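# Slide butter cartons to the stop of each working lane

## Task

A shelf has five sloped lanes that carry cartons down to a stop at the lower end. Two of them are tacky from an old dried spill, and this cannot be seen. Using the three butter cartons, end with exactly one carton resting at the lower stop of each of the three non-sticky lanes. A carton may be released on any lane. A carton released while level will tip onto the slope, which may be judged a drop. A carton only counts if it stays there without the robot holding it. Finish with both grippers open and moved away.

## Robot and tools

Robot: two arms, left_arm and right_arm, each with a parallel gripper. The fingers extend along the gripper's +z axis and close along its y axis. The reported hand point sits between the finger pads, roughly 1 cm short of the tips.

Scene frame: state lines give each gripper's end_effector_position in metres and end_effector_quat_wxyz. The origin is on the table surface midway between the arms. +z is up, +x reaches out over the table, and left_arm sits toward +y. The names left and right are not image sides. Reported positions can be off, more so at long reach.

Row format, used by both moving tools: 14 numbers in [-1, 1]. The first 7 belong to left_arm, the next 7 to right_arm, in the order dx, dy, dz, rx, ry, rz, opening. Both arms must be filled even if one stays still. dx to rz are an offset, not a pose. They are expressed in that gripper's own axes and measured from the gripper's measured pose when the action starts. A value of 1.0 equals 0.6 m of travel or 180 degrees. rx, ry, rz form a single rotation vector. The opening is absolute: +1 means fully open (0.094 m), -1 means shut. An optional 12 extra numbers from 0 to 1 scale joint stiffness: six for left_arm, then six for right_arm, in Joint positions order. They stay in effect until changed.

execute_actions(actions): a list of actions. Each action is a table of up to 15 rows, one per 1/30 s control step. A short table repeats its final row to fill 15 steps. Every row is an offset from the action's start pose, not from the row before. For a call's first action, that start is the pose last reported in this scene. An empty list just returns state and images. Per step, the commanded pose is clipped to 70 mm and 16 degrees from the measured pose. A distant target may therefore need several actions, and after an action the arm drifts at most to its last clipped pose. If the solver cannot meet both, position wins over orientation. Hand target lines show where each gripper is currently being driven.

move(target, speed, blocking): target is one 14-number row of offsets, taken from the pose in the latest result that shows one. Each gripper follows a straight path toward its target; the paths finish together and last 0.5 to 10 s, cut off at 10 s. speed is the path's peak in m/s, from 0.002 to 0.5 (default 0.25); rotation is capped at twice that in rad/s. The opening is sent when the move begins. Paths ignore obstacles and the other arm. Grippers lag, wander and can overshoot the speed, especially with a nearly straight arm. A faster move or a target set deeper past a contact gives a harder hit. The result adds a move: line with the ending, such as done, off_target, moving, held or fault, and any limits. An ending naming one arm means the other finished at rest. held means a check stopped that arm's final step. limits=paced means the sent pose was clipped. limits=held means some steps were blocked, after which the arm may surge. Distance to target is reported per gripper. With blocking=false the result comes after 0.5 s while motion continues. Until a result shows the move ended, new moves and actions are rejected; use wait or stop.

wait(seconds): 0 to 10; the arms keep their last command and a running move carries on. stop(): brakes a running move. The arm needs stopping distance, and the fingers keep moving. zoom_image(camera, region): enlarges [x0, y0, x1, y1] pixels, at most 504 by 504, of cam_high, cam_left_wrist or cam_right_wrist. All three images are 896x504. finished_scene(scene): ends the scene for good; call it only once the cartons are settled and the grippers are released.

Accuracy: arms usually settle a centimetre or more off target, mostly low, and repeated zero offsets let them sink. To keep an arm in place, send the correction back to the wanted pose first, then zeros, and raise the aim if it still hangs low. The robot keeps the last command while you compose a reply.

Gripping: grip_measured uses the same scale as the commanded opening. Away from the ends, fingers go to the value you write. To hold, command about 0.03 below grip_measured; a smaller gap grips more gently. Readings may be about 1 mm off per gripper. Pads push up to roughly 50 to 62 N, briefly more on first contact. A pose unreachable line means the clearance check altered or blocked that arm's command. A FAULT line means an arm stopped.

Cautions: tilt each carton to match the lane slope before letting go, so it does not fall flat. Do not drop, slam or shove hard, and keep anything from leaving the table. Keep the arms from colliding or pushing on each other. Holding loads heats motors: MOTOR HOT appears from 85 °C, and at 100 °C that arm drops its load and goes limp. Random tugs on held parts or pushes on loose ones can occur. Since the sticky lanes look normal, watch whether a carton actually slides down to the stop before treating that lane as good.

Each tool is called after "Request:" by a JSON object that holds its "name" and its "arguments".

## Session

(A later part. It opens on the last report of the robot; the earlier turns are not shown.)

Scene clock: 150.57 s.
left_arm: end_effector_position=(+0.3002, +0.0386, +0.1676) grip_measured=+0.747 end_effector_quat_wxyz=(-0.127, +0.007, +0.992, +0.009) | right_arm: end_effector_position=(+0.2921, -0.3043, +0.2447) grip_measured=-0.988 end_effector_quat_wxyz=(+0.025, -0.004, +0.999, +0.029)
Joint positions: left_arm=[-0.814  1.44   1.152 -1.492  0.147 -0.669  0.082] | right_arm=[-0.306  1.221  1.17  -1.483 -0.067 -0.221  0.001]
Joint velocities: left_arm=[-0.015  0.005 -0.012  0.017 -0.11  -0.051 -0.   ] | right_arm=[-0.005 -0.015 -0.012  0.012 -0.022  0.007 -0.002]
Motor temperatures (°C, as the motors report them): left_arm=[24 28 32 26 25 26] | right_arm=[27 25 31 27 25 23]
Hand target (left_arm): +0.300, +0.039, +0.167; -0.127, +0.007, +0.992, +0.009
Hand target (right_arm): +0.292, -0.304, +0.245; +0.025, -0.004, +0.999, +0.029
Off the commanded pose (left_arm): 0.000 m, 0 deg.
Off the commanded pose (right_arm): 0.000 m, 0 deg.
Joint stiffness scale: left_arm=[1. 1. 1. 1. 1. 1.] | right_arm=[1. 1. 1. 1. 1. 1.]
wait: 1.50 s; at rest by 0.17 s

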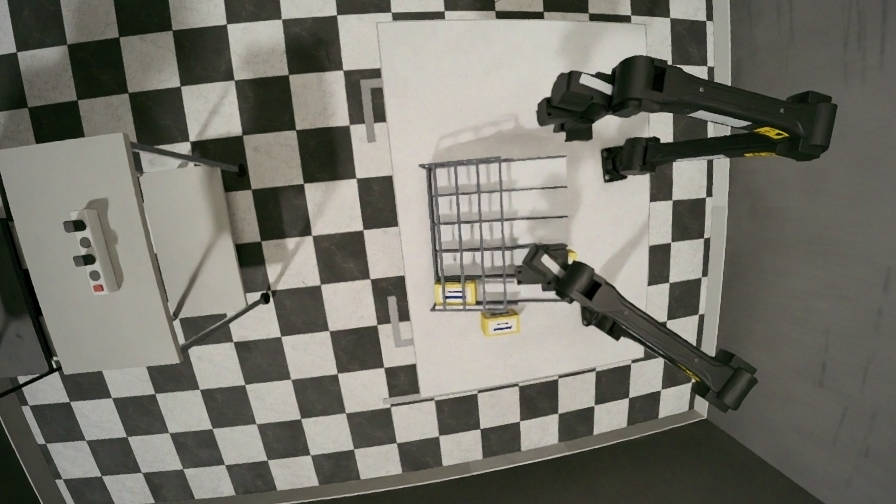

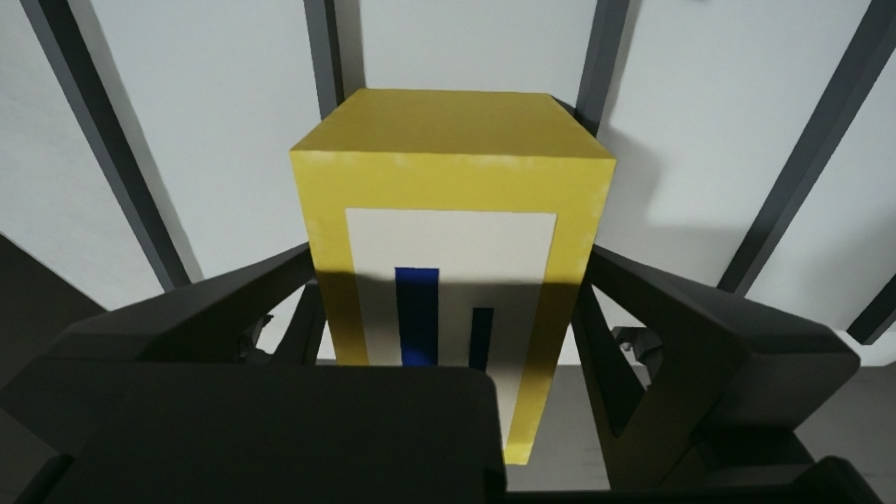

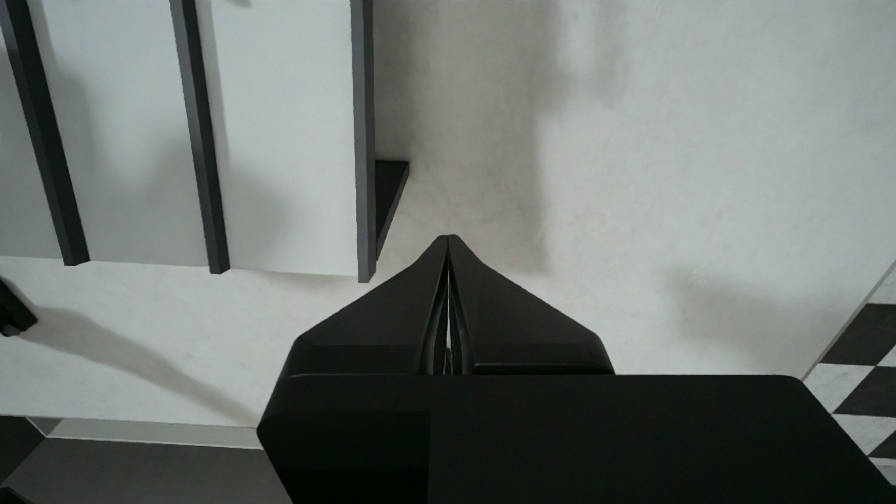

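Sticky. Regrip (now aligned with slope), lift, shift to lane 3.

Request:
{"name": "move", "arguments": {"target": [0,0,0,0,0,0,0.28,0,0,0,0,0,0,-1]}}

Request:
{"name": "move", "arguments": {"target": [0,0,-0.1,0,0,0,0.28,0,0,0,0,0,0,-1], "speed": 0.08}}

Request:
{"name": "move", "arguments": {"target": [0,-0.15,-0.02,0,0,0,0.28,0,0,0,0,0,0,-1], "speed": 0.1}}

Scene clock: 153.97 s.
left_arm: end_effector_position=(+0.3001, +0.0386, +0.1676) grip_measured=+0.326 end_effector_quat_wxyz=(-0.127, +0.007, +0.992, +0.009) | right_arm: end_effector_position=(+0.2921, -0.3043, +0.2447) grip_measured=-0.988 end_effector_quat_wxyz=(+0.025, -0.004, +0.999, +0.029)
Joint positions: left_arm=[-0.814  1.44   1.152 -1.492  0.147 -0.669  0.062] | right_arm=[-0.306  1.221  1.17  -1.483 -0.067 -0.221  0.001]
Joint velocities: left_arm=[-0.005 -0.005  0.017  0.017  0.066  0.022 -0.   ] | right_arm=[-0.015 -0.005 -0.002 -0.002  0.066 -0.066 -0.001]
Motor temperatures (°C, as the motors report them): left_arm=[24 28 32 26 25 26] | right_arm=[27 25 31 27 25 23]
Hand target (left_arm): +0.300, +0.039, +0.168; -0.127, +0.007, +0.992, +0.009
Hand target (right_arm): +0.292, -0.304, +0.245; +0.025, -0.004, +0.999, +0.029
Off the commanded pose (left_arm): 0.000 m, 0 deg.
Off the commanded pose (right_arm): 0.000 m, 0 deg.
Joint stiffness scale: left_arm=[1. 1. 1. 1. 1. 1.] | right_arm=[1. 1. 1. 1. 1. 1.]
move: done

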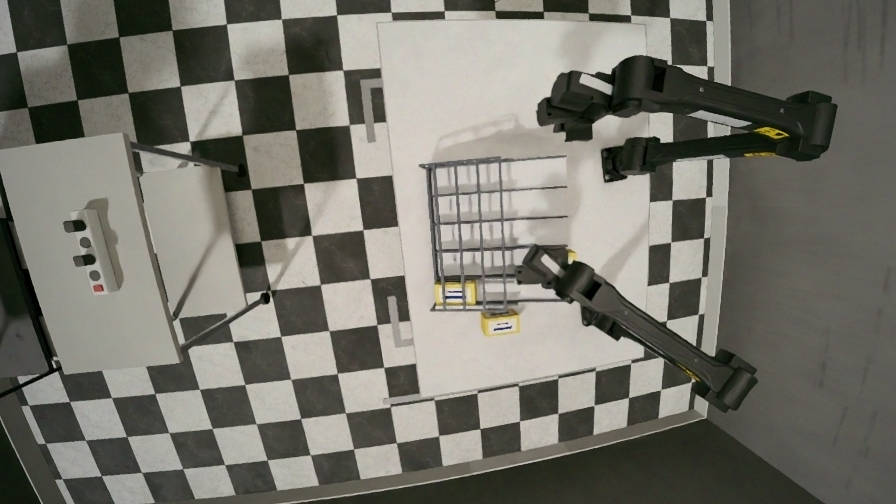

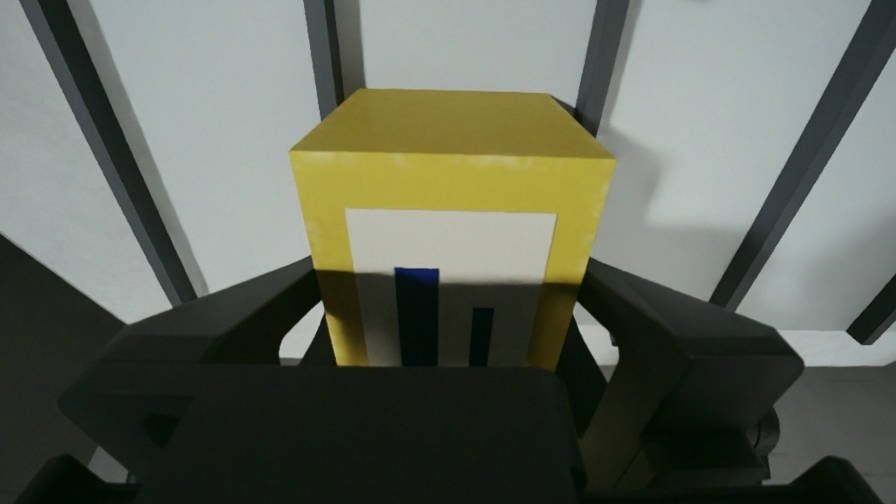

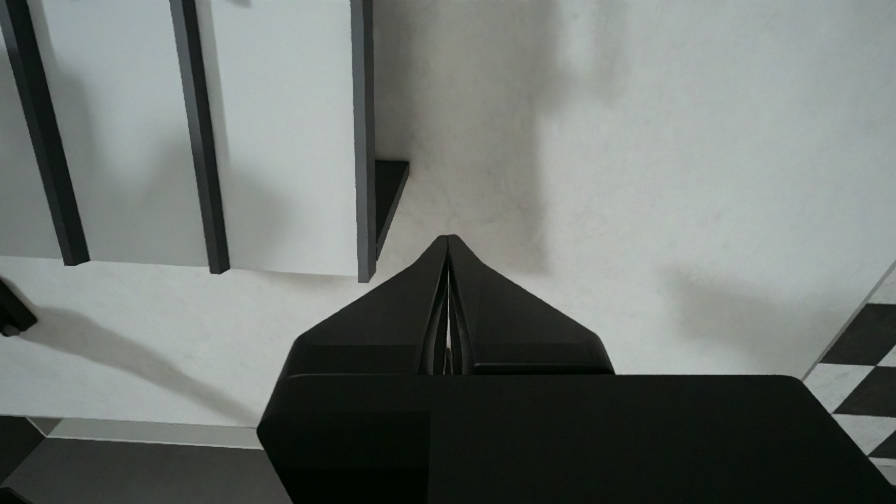

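Scene clock: 155.07 s.
left_arm: end_effector_position=(+0.3026, +0.0439, +0.2018) grip_measured=+0.326 end_effector_quat_wxyz=(-0.141, +0.002, +0.990, +0.023) | right_arm: end_effector_position=(+0.2921, -0.3043, +0.2447) grip_measured=-0.988 end_effector_quat_wxyz=(+0.025, -0.004, +0.999, +0.029)
Joint positions: left_arm=[-0.801  1.44   1.239 -1.619  0.141 -0.664  0.062] | right_arm=[-0.306  1.221  1.17  -1.483 -0.067 -0.221  0.001]
Joint velocities: left_arm=[-0.005 -0.005 -0.017 -0.002  0.037 -0.051 -0.001] | right_arm=[ 0.005 -0.005 -0.002  0.002  0.007 -0.051  0.   ]
Motor temperatures (°C, as the motors report them): left_arm=[24 28 32 26 25 26] | right_arm=[27 25 31 27 25 23]
Hand target (left_arm): +0.315, +0.038, +0.225; -0.126, +0.007, +0.992, +0.009
Hand target (right_arm): +0.292, -0.304, +0.245; +0.025, -0.004, +0.999, +0.029
Off the commanded pose (left_arm): 0.028 m, 2 deg.
Off the commanded pose (right_arm): 0.000 m, 0 deg.
Joint stiffness scale: left_arm=[1. 1. 1. 1. 1. 1.] | right_arm=[1. 1. 1. 1. 1. 1.]
move: off_target (left_arm)

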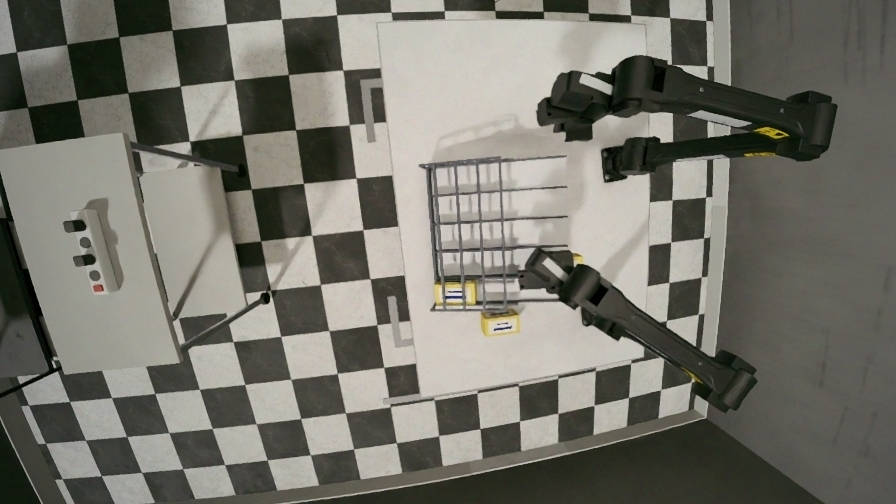

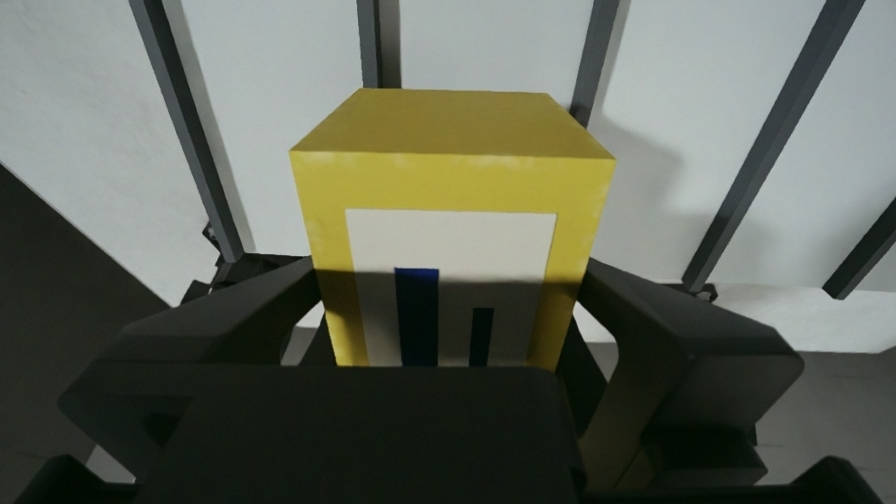

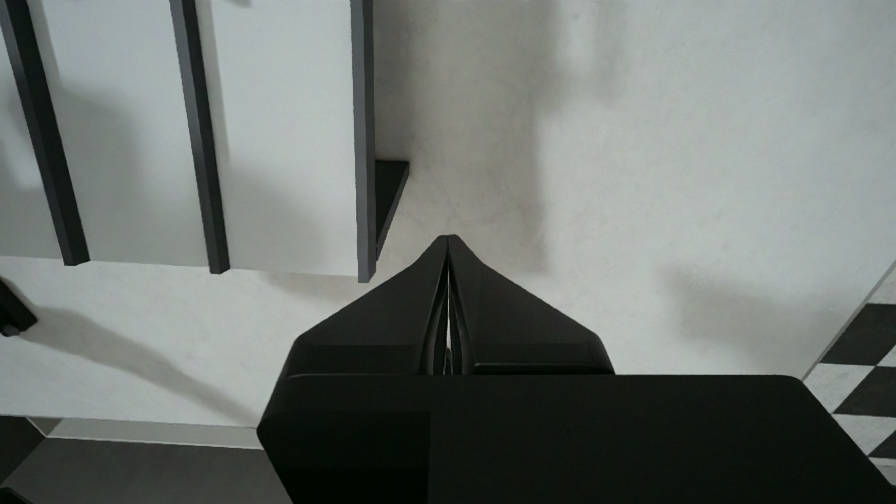

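Scene clock: 156.37 s.
left_arm: end_effector_position=(+0.2892, -0.0311, +0.1869) grip_measured=+0.326 end_effector_quat_wxyz=(-0.164, +0.009, +0.985, +0.049) | right_arm: end_effector_position=(+0.2921, -0.3043, +0.2447) grip_measured=-0.988 end_effector_quat_wxyz=(+0.025, -0.004, +0.999, +0.029)
Joint positions: left_arm=[-0.954  1.598  1.366 -1.637  0.175 -0.795  0.062] | right_arm=[-0.306  1.221  1.17  -1.483 -0.067 -0.221  0.001]
Joint velocities: left_arm=[-0.015 -0.005 -0.012  0.007 -0.022 -0.037 -0.   ] | right_arm=[-0.015 -0.005  0.007  0.002  0.022 -0.007  0.   ]
Motor temperatures (°C, as the motors report them): left_arm=[24 28 33 26 25 26] | right_arm=[27 25 31 27 25 23]
Hand target (left_arm): +0.304, -0.046, +0.209; -0.141, +0.002, +0.990, +0.023
Hand target (right_arm): +0.292, -0.304, +0.245; +0.025, -0.004, +0.999, +0.029
Off the commanded pose (left_arm): 0.031 m, 4 deg.
Off the commanded pose (right_arm): 0.000 m, 0 deg.
Joint stiffness scale: left_arm=[1. 1. 1. 1. 1. 1.] | right_arm=[1. 1. 1. 1. 1. 1.]
move: off_target (left_arm)

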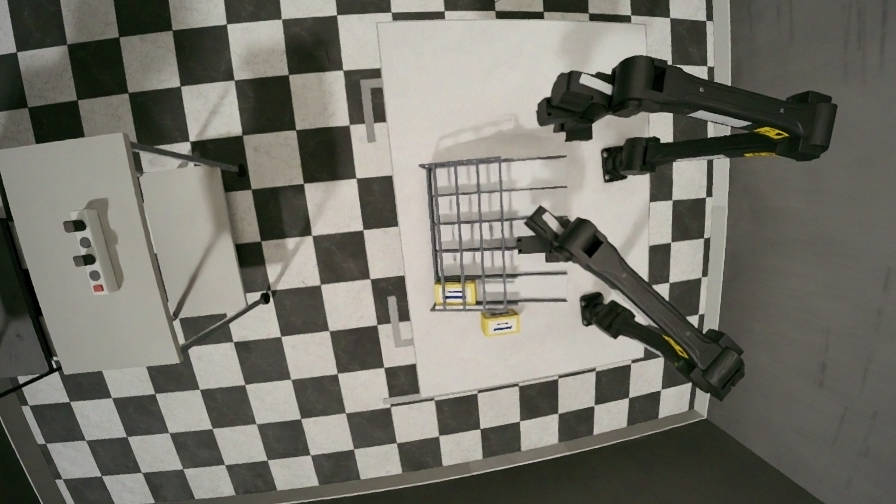

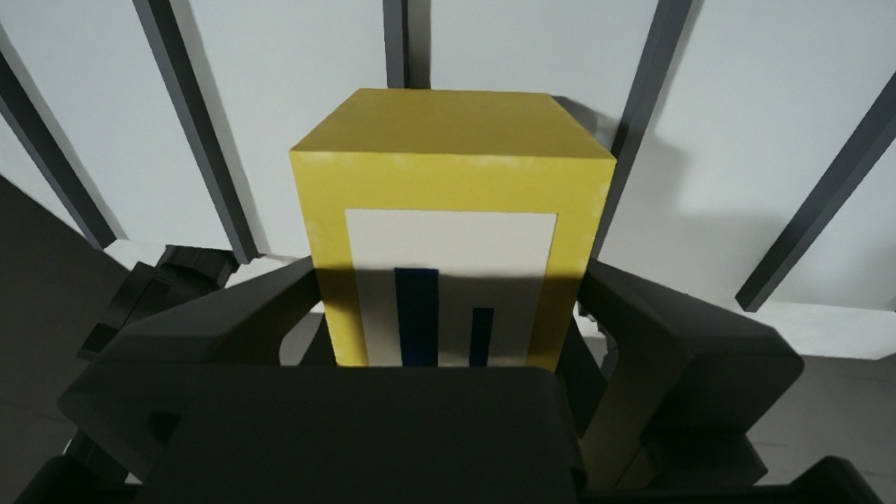

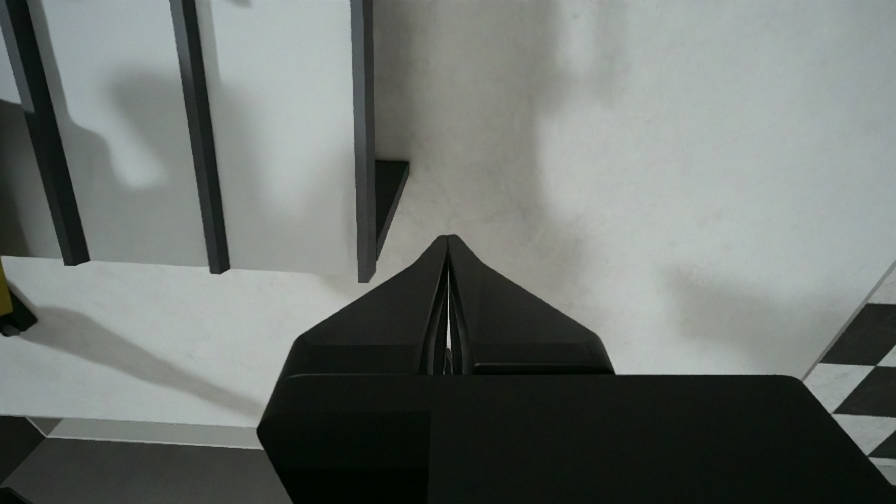

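Request:
{"name": "move", "arguments": {"target": [-0.026,-0.048,-0.063,0.04,-0.035,0,0.28,0,0,0,0,0,0,-1], "speed": 0.06}}

Scene clock: 160.43 s.
left_arm: end_effector_position=(+0.2992, -0.0426, +0.1828) grip_measured=+0.326 end_effector_quat_wxyz=(-0.143, +0.004, +0.989, +0.026) | right_arm: end_effector_position=(+0.2921, -0.3043, +0.2447) grip_measured=-0.988 end_effector_quat_wxyz=(+0.025, -0.004, +0.999, +0.029)
Joint positions: left_arm=[-0.954  1.598  1.366 -1.572  0.176 -0.811  0.062] | right_arm=[-0.306  1.221  1.17  -1.483 -0.067 -0.221  0.001]
Joint velocities: left_arm=[ 0.015  0.005 -0.007 -0.012  0.037  0.037  0.   ] | right_arm=[-0.005 -0.015 -0.002  0.012  0.022  0.007 -0.001]
Motor temperatures (°C, as the motors report them): left_arm=[24 28 33 26 25 26] | right_arm=[27 25 31 27 25 23]
Hand target (left_arm): +0.314, -0.062, +0.215; -0.110, +0.002, +0.994, -0.014
Hand target (right_arm): +0.292, -0.304, +0.245; +0.025, -0.004, +0.999, +0.029
Off the commanded pose (left_arm): 0.041 m, 6 deg.
Off the commanded pose (right_arm): 0.000 m, 0 deg.
Joint stiffness scale: left_arm=[1. 1. 1. 1. 1. 1.] | right_arm=[1. 1. 1. 1. 1. 1.]
move: off_target (left_arm)

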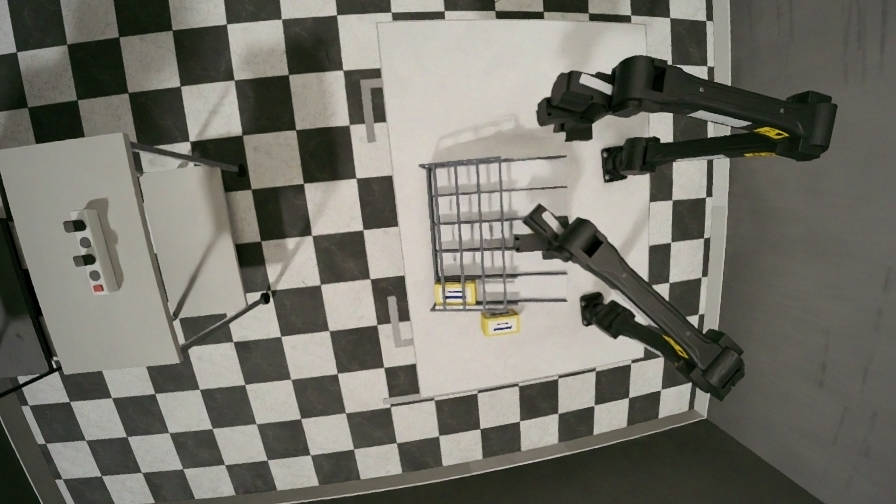

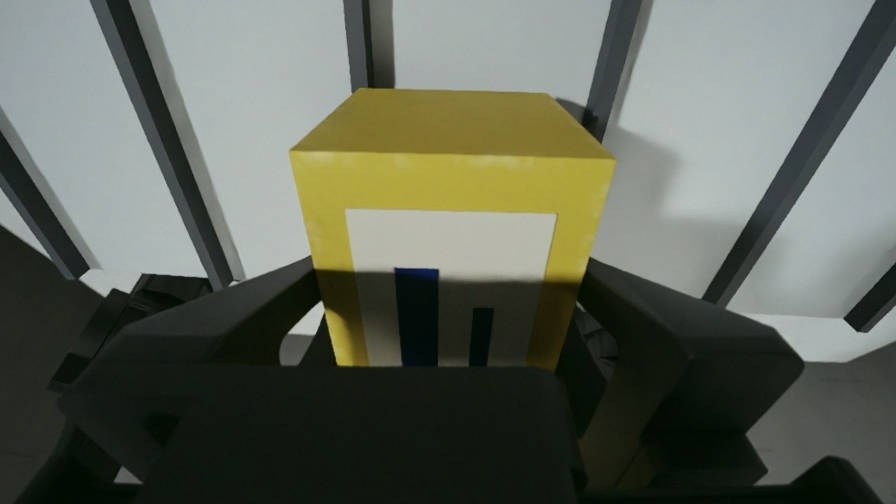

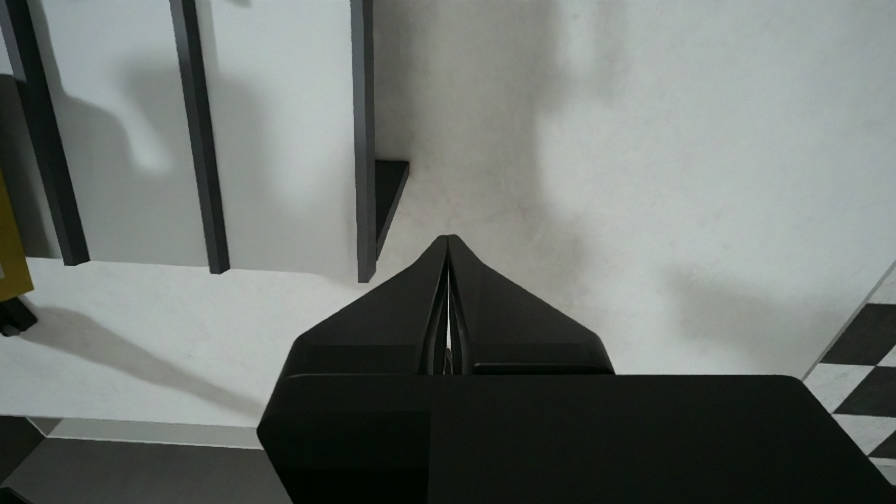

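Needs ~9 mm more −y.

Request:
{"name": "move", "arguments": {"target": [0,-0.03,-0.03,0.015,-0.01,0,0.28,0,0,0,0,0,0,-1], "speed": 0.05}}

Scene clock: 164.93 s.
left_arm: end_effector_position=(+0.2966, -0.0448, +0.1830) grip_measured=+0.326 end_effector_quat_wxyz=(-0.145, +0.002, +0.989, +0.025) | right_arm: end_effector_position=(+0.2921, -0.3043, +0.2447) grip_measured=-0.988 end_effector_quat_wxyz=(+0.025, -0.004, +0.999, +0.029)
Joint positions: left_arm=[-0.959  1.598  1.366 -1.572  0.183 -0.82   0.062] | right_arm=[-0.306  1.221  1.17  -1.483 -0.067 -0.221  0.001]
Joint velocities: left_arm=[ 0.015 -0.005  0.007  0.007 -0.081 -0.037  0.001] | right_arm=[ 0.005  0.005  0.002  0.017  0.051 -0.007 -0.   ]
Motor temperatures (°C, as the motors report them): left_arm=[24 28 34 26 25 26] | right_arm=[27 25 31 27 25 23]
Hand target (left_arm): +0.304, -0.061, +0.199; -0.128, +0.002, +0.992, +0.002
Hand target (right_arm): +0.292, -0.304, +0.245; +0.025, -0.004, +0.999, +0.029
Off the commanded pose (left_arm): 0.024 m, 3 deg.
Off the commanded pose (right_arm): 0.000 m, 0 deg.
Joint stiffness scale: left_arm=[1. 1. 1. 1. 1. 1.] | right_arm=[1. 1. 1. 1. 1. 1.]
move: off_target (left_arm)

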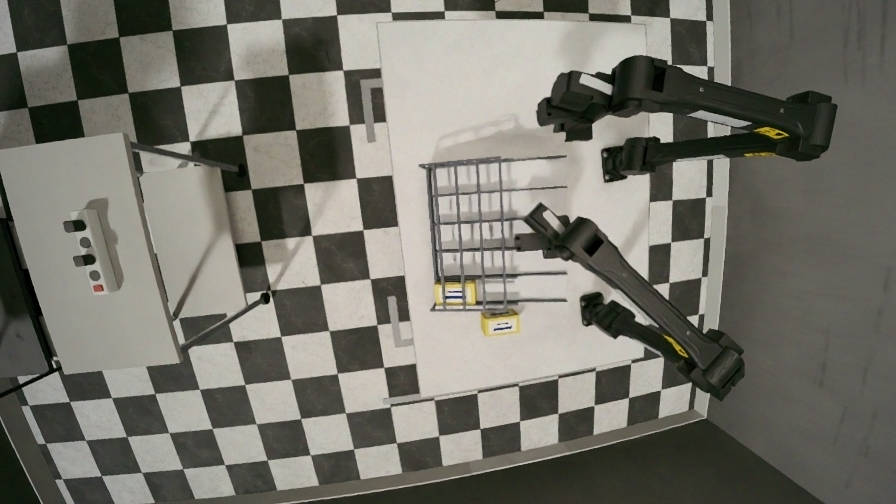

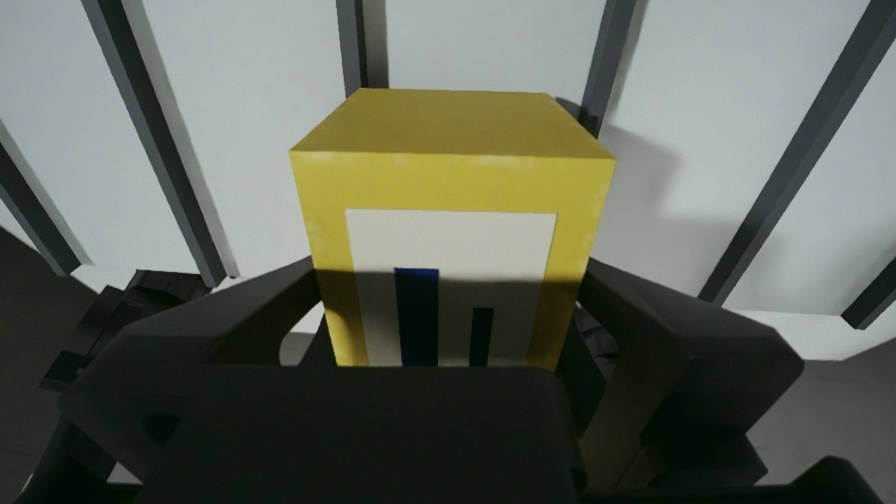

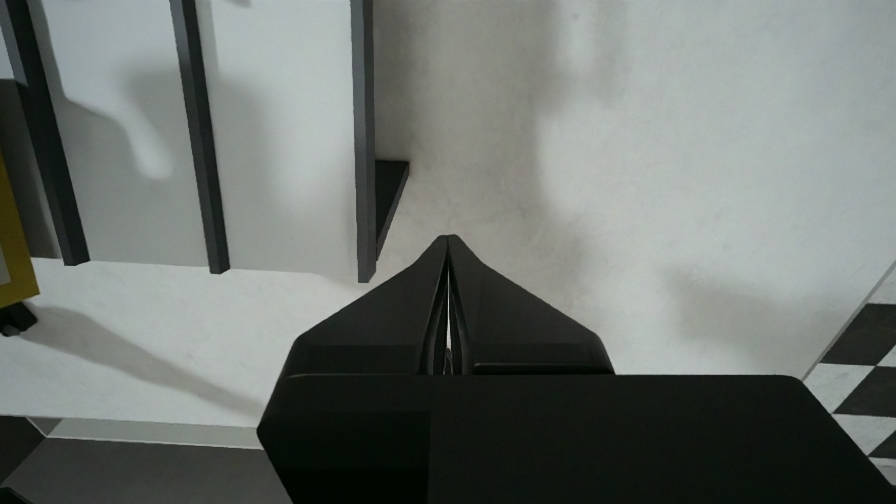

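Request:
{"name": "move", "arguments": {"target": [0,-0.04,-0.13,0,0,0,0.28,0,0,0,0,0,0,-1], "speed": 0.1}}

Scene clock: 167.97 s.
left_arm: end_effector_position=(+0.3130, -0.0626, +0.2221) grip_measured=+0.326 end_effector_quat_wxyz=(-0.135, +0.002, +0.991, +0.015) | right_arm: end_effector_position=(+0.2921, -0.3043, +0.2447) grip_measured=-0.988 end_effector_quat_wxyz=(+0.025, -0.004, +0.999, +0.029)
Joint positions: left_arm=[-0.959  1.624  1.506 -1.658  0.18  -0.823  0.062] | right_arm=[-0.306  1.221  1.17  -1.483 -0.067 -0.221  0.001]
Joint velocities: left_arm=[-0.005  0.005  0.002 -0.007  0.007  0.051  0.   ] | right_arm=[ 0.005 -0.015 -0.032  0.002  0.037  0.081 -0.   ]
Motor temperatures (°C, as the motors report them): left_arm=[24 29 35 26 25 26] | right_arm=[27 25 31 27 25 23]
Hand target (left_arm): +0.318, -0.071, +0.255; -0.116, -0.002, +0.993, -0.008
Hand target (right_arm): +0.292, -0.304, +0.245; +0.025, -0.004, +0.999, +0.029
Off the commanded pose (left_arm): 0.036 m, 2 deg.
Off the commanded pose (right_arm): 0.000 m, 0 deg.
Joint stiffness scale: left_arm=[1. 1. 1. 1. 1. 1.] | right_arm=[1. 1. 1. 1. 1. 1.]
joint sent to its limit (left arm) — the command would take joint 4 (wrist pitch) past its lower limit, so that joint was sent only as far as its limit.
move: off_target (left_arm)

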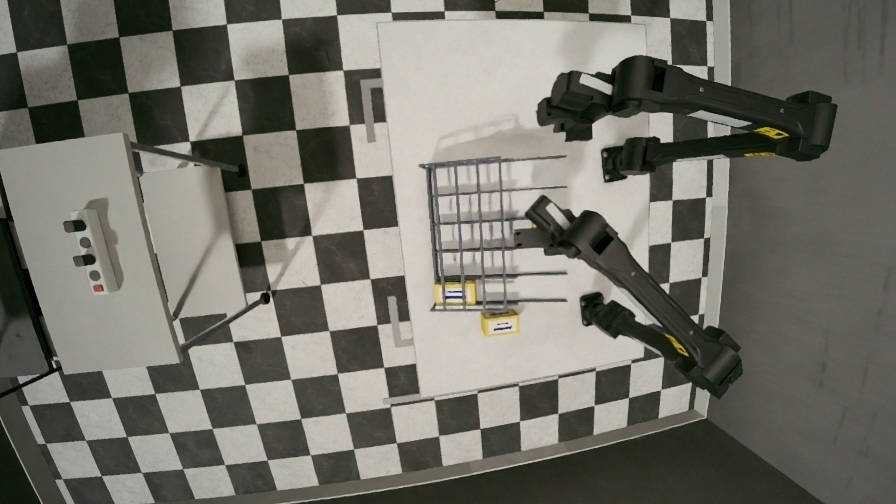

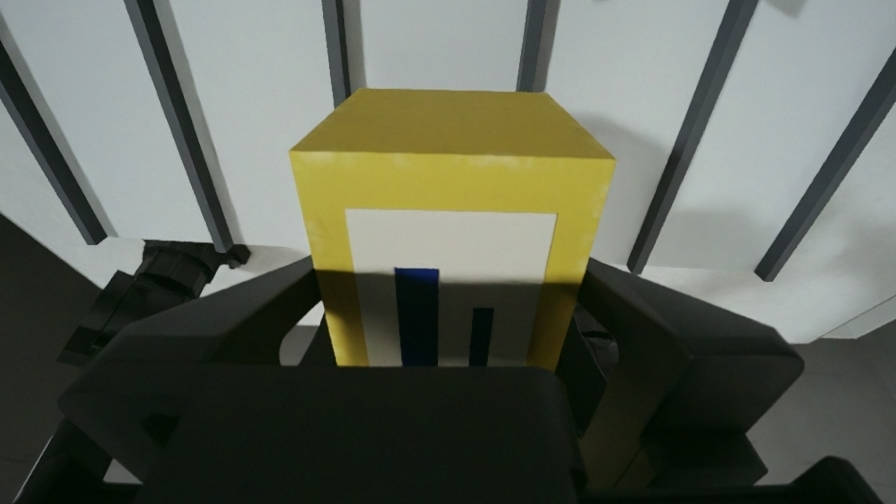

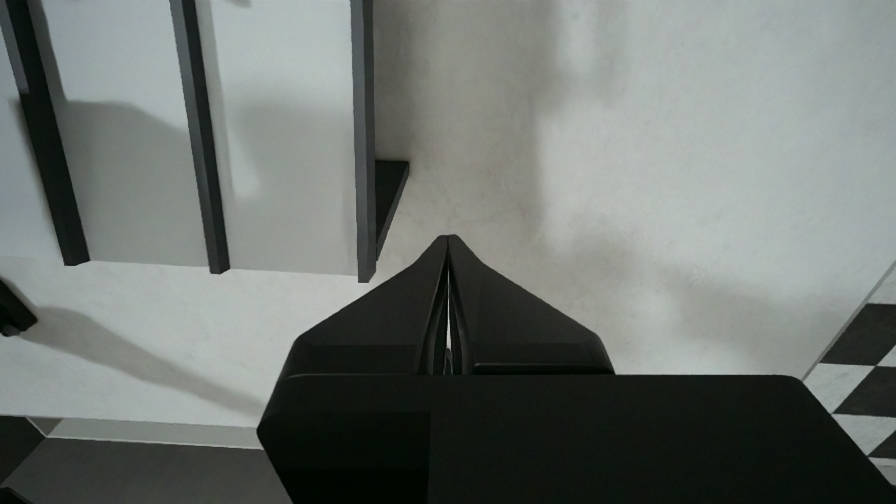

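Target y≈−0.054, descend to ~0.185.

Request:
{"name": "move", "arguments": {"target": [0,0.012,0.062,0.005,-0.005,0,0.28,0,0,0,0,0,0,-1], "speed": 0.05}}

Scene clock: 170.30 s.
left_arm: end_effector_position=(+0.3039, -0.0517, +0.1742) grip_measured=+0.326 end_effector_quat_wxyz=(-0.140, +0.001, +0.990, +0.023) | right_arm: end_effector_position=(+0.2921, -0.3043, +0.2447) grip_measured=-0.988 end_effector_quat_wxyz=(+0.025, -0.004, +0.999, +0.029)
Joint positions: left_arm=[-0.959  1.623  1.375 -1.547  0.178 -0.823  0.062] | right_arm=[-0.306  1.221  1.17  -1.483 -0.067 -0.221  0.001]
Joint velocities: left_arm=[-0.015 -0.015 -0.012 -0.007 -0.007 -0.066 -0.   ] | right_arm=[-0.005 -0.005 -0.017  0.002 -0.007  0.007  0.001]
Motor temperatures (°C, as the motors report them): left_arm=[24 29 35 26 25 26] | right_arm=[27 25 31 27 25 23]
Hand target (left_arm): +0.303, -0.054, +0.187; -0.127, +0.001, +0.992, +0.008
Hand target (right_arm): +0.292, -0.304, +0.245; +0.025, -0.004, +0.999, +0.029
Off the commanded pose (left_arm): 0.013 m, 2 deg.
Off the commanded pose (right_arm): 0.000 m, 0 deg.
Joint stiffness scale: left_arm=[1. 1. 1. 1. 1. 1.] | right_arm=[1. 1. 1. 1. 1. 1.]
move: off_target (left_arm)

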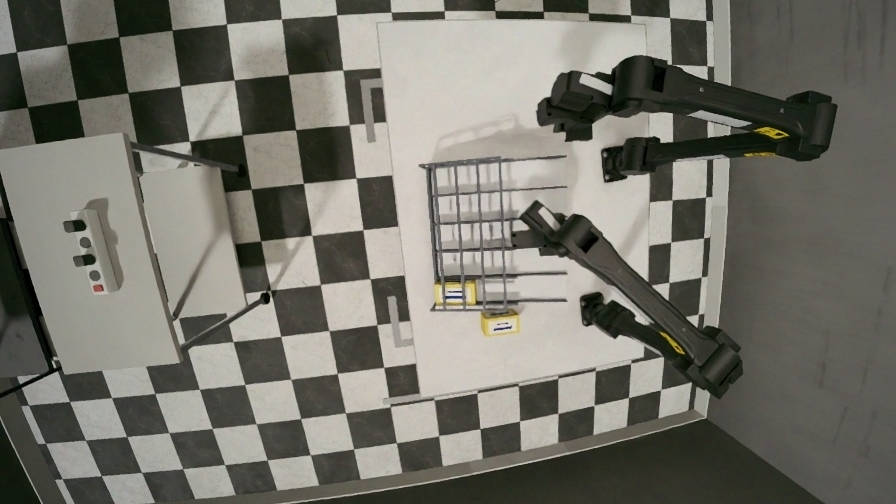

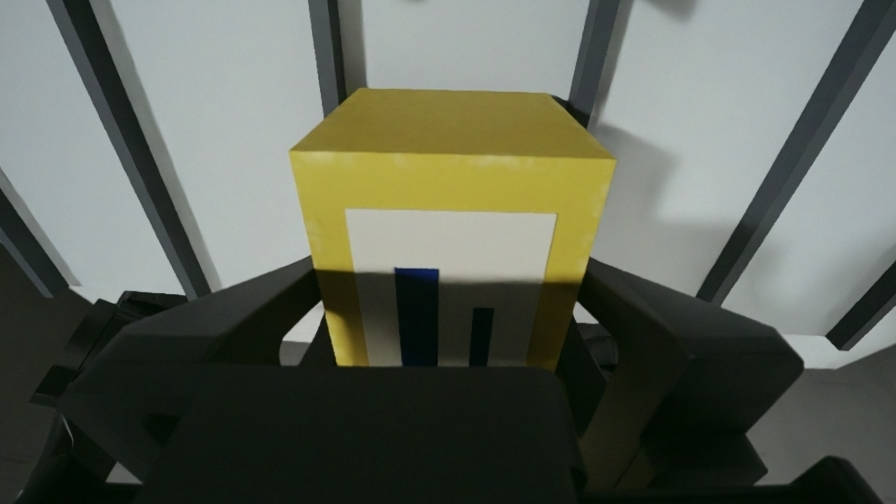

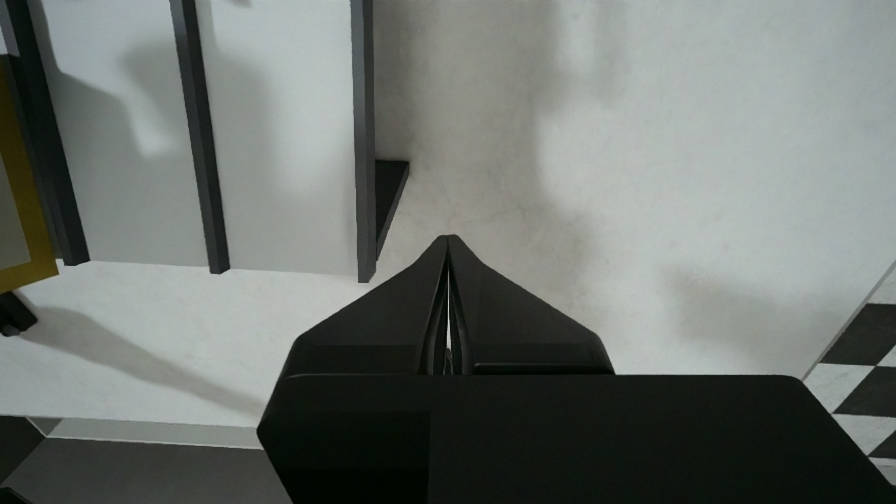

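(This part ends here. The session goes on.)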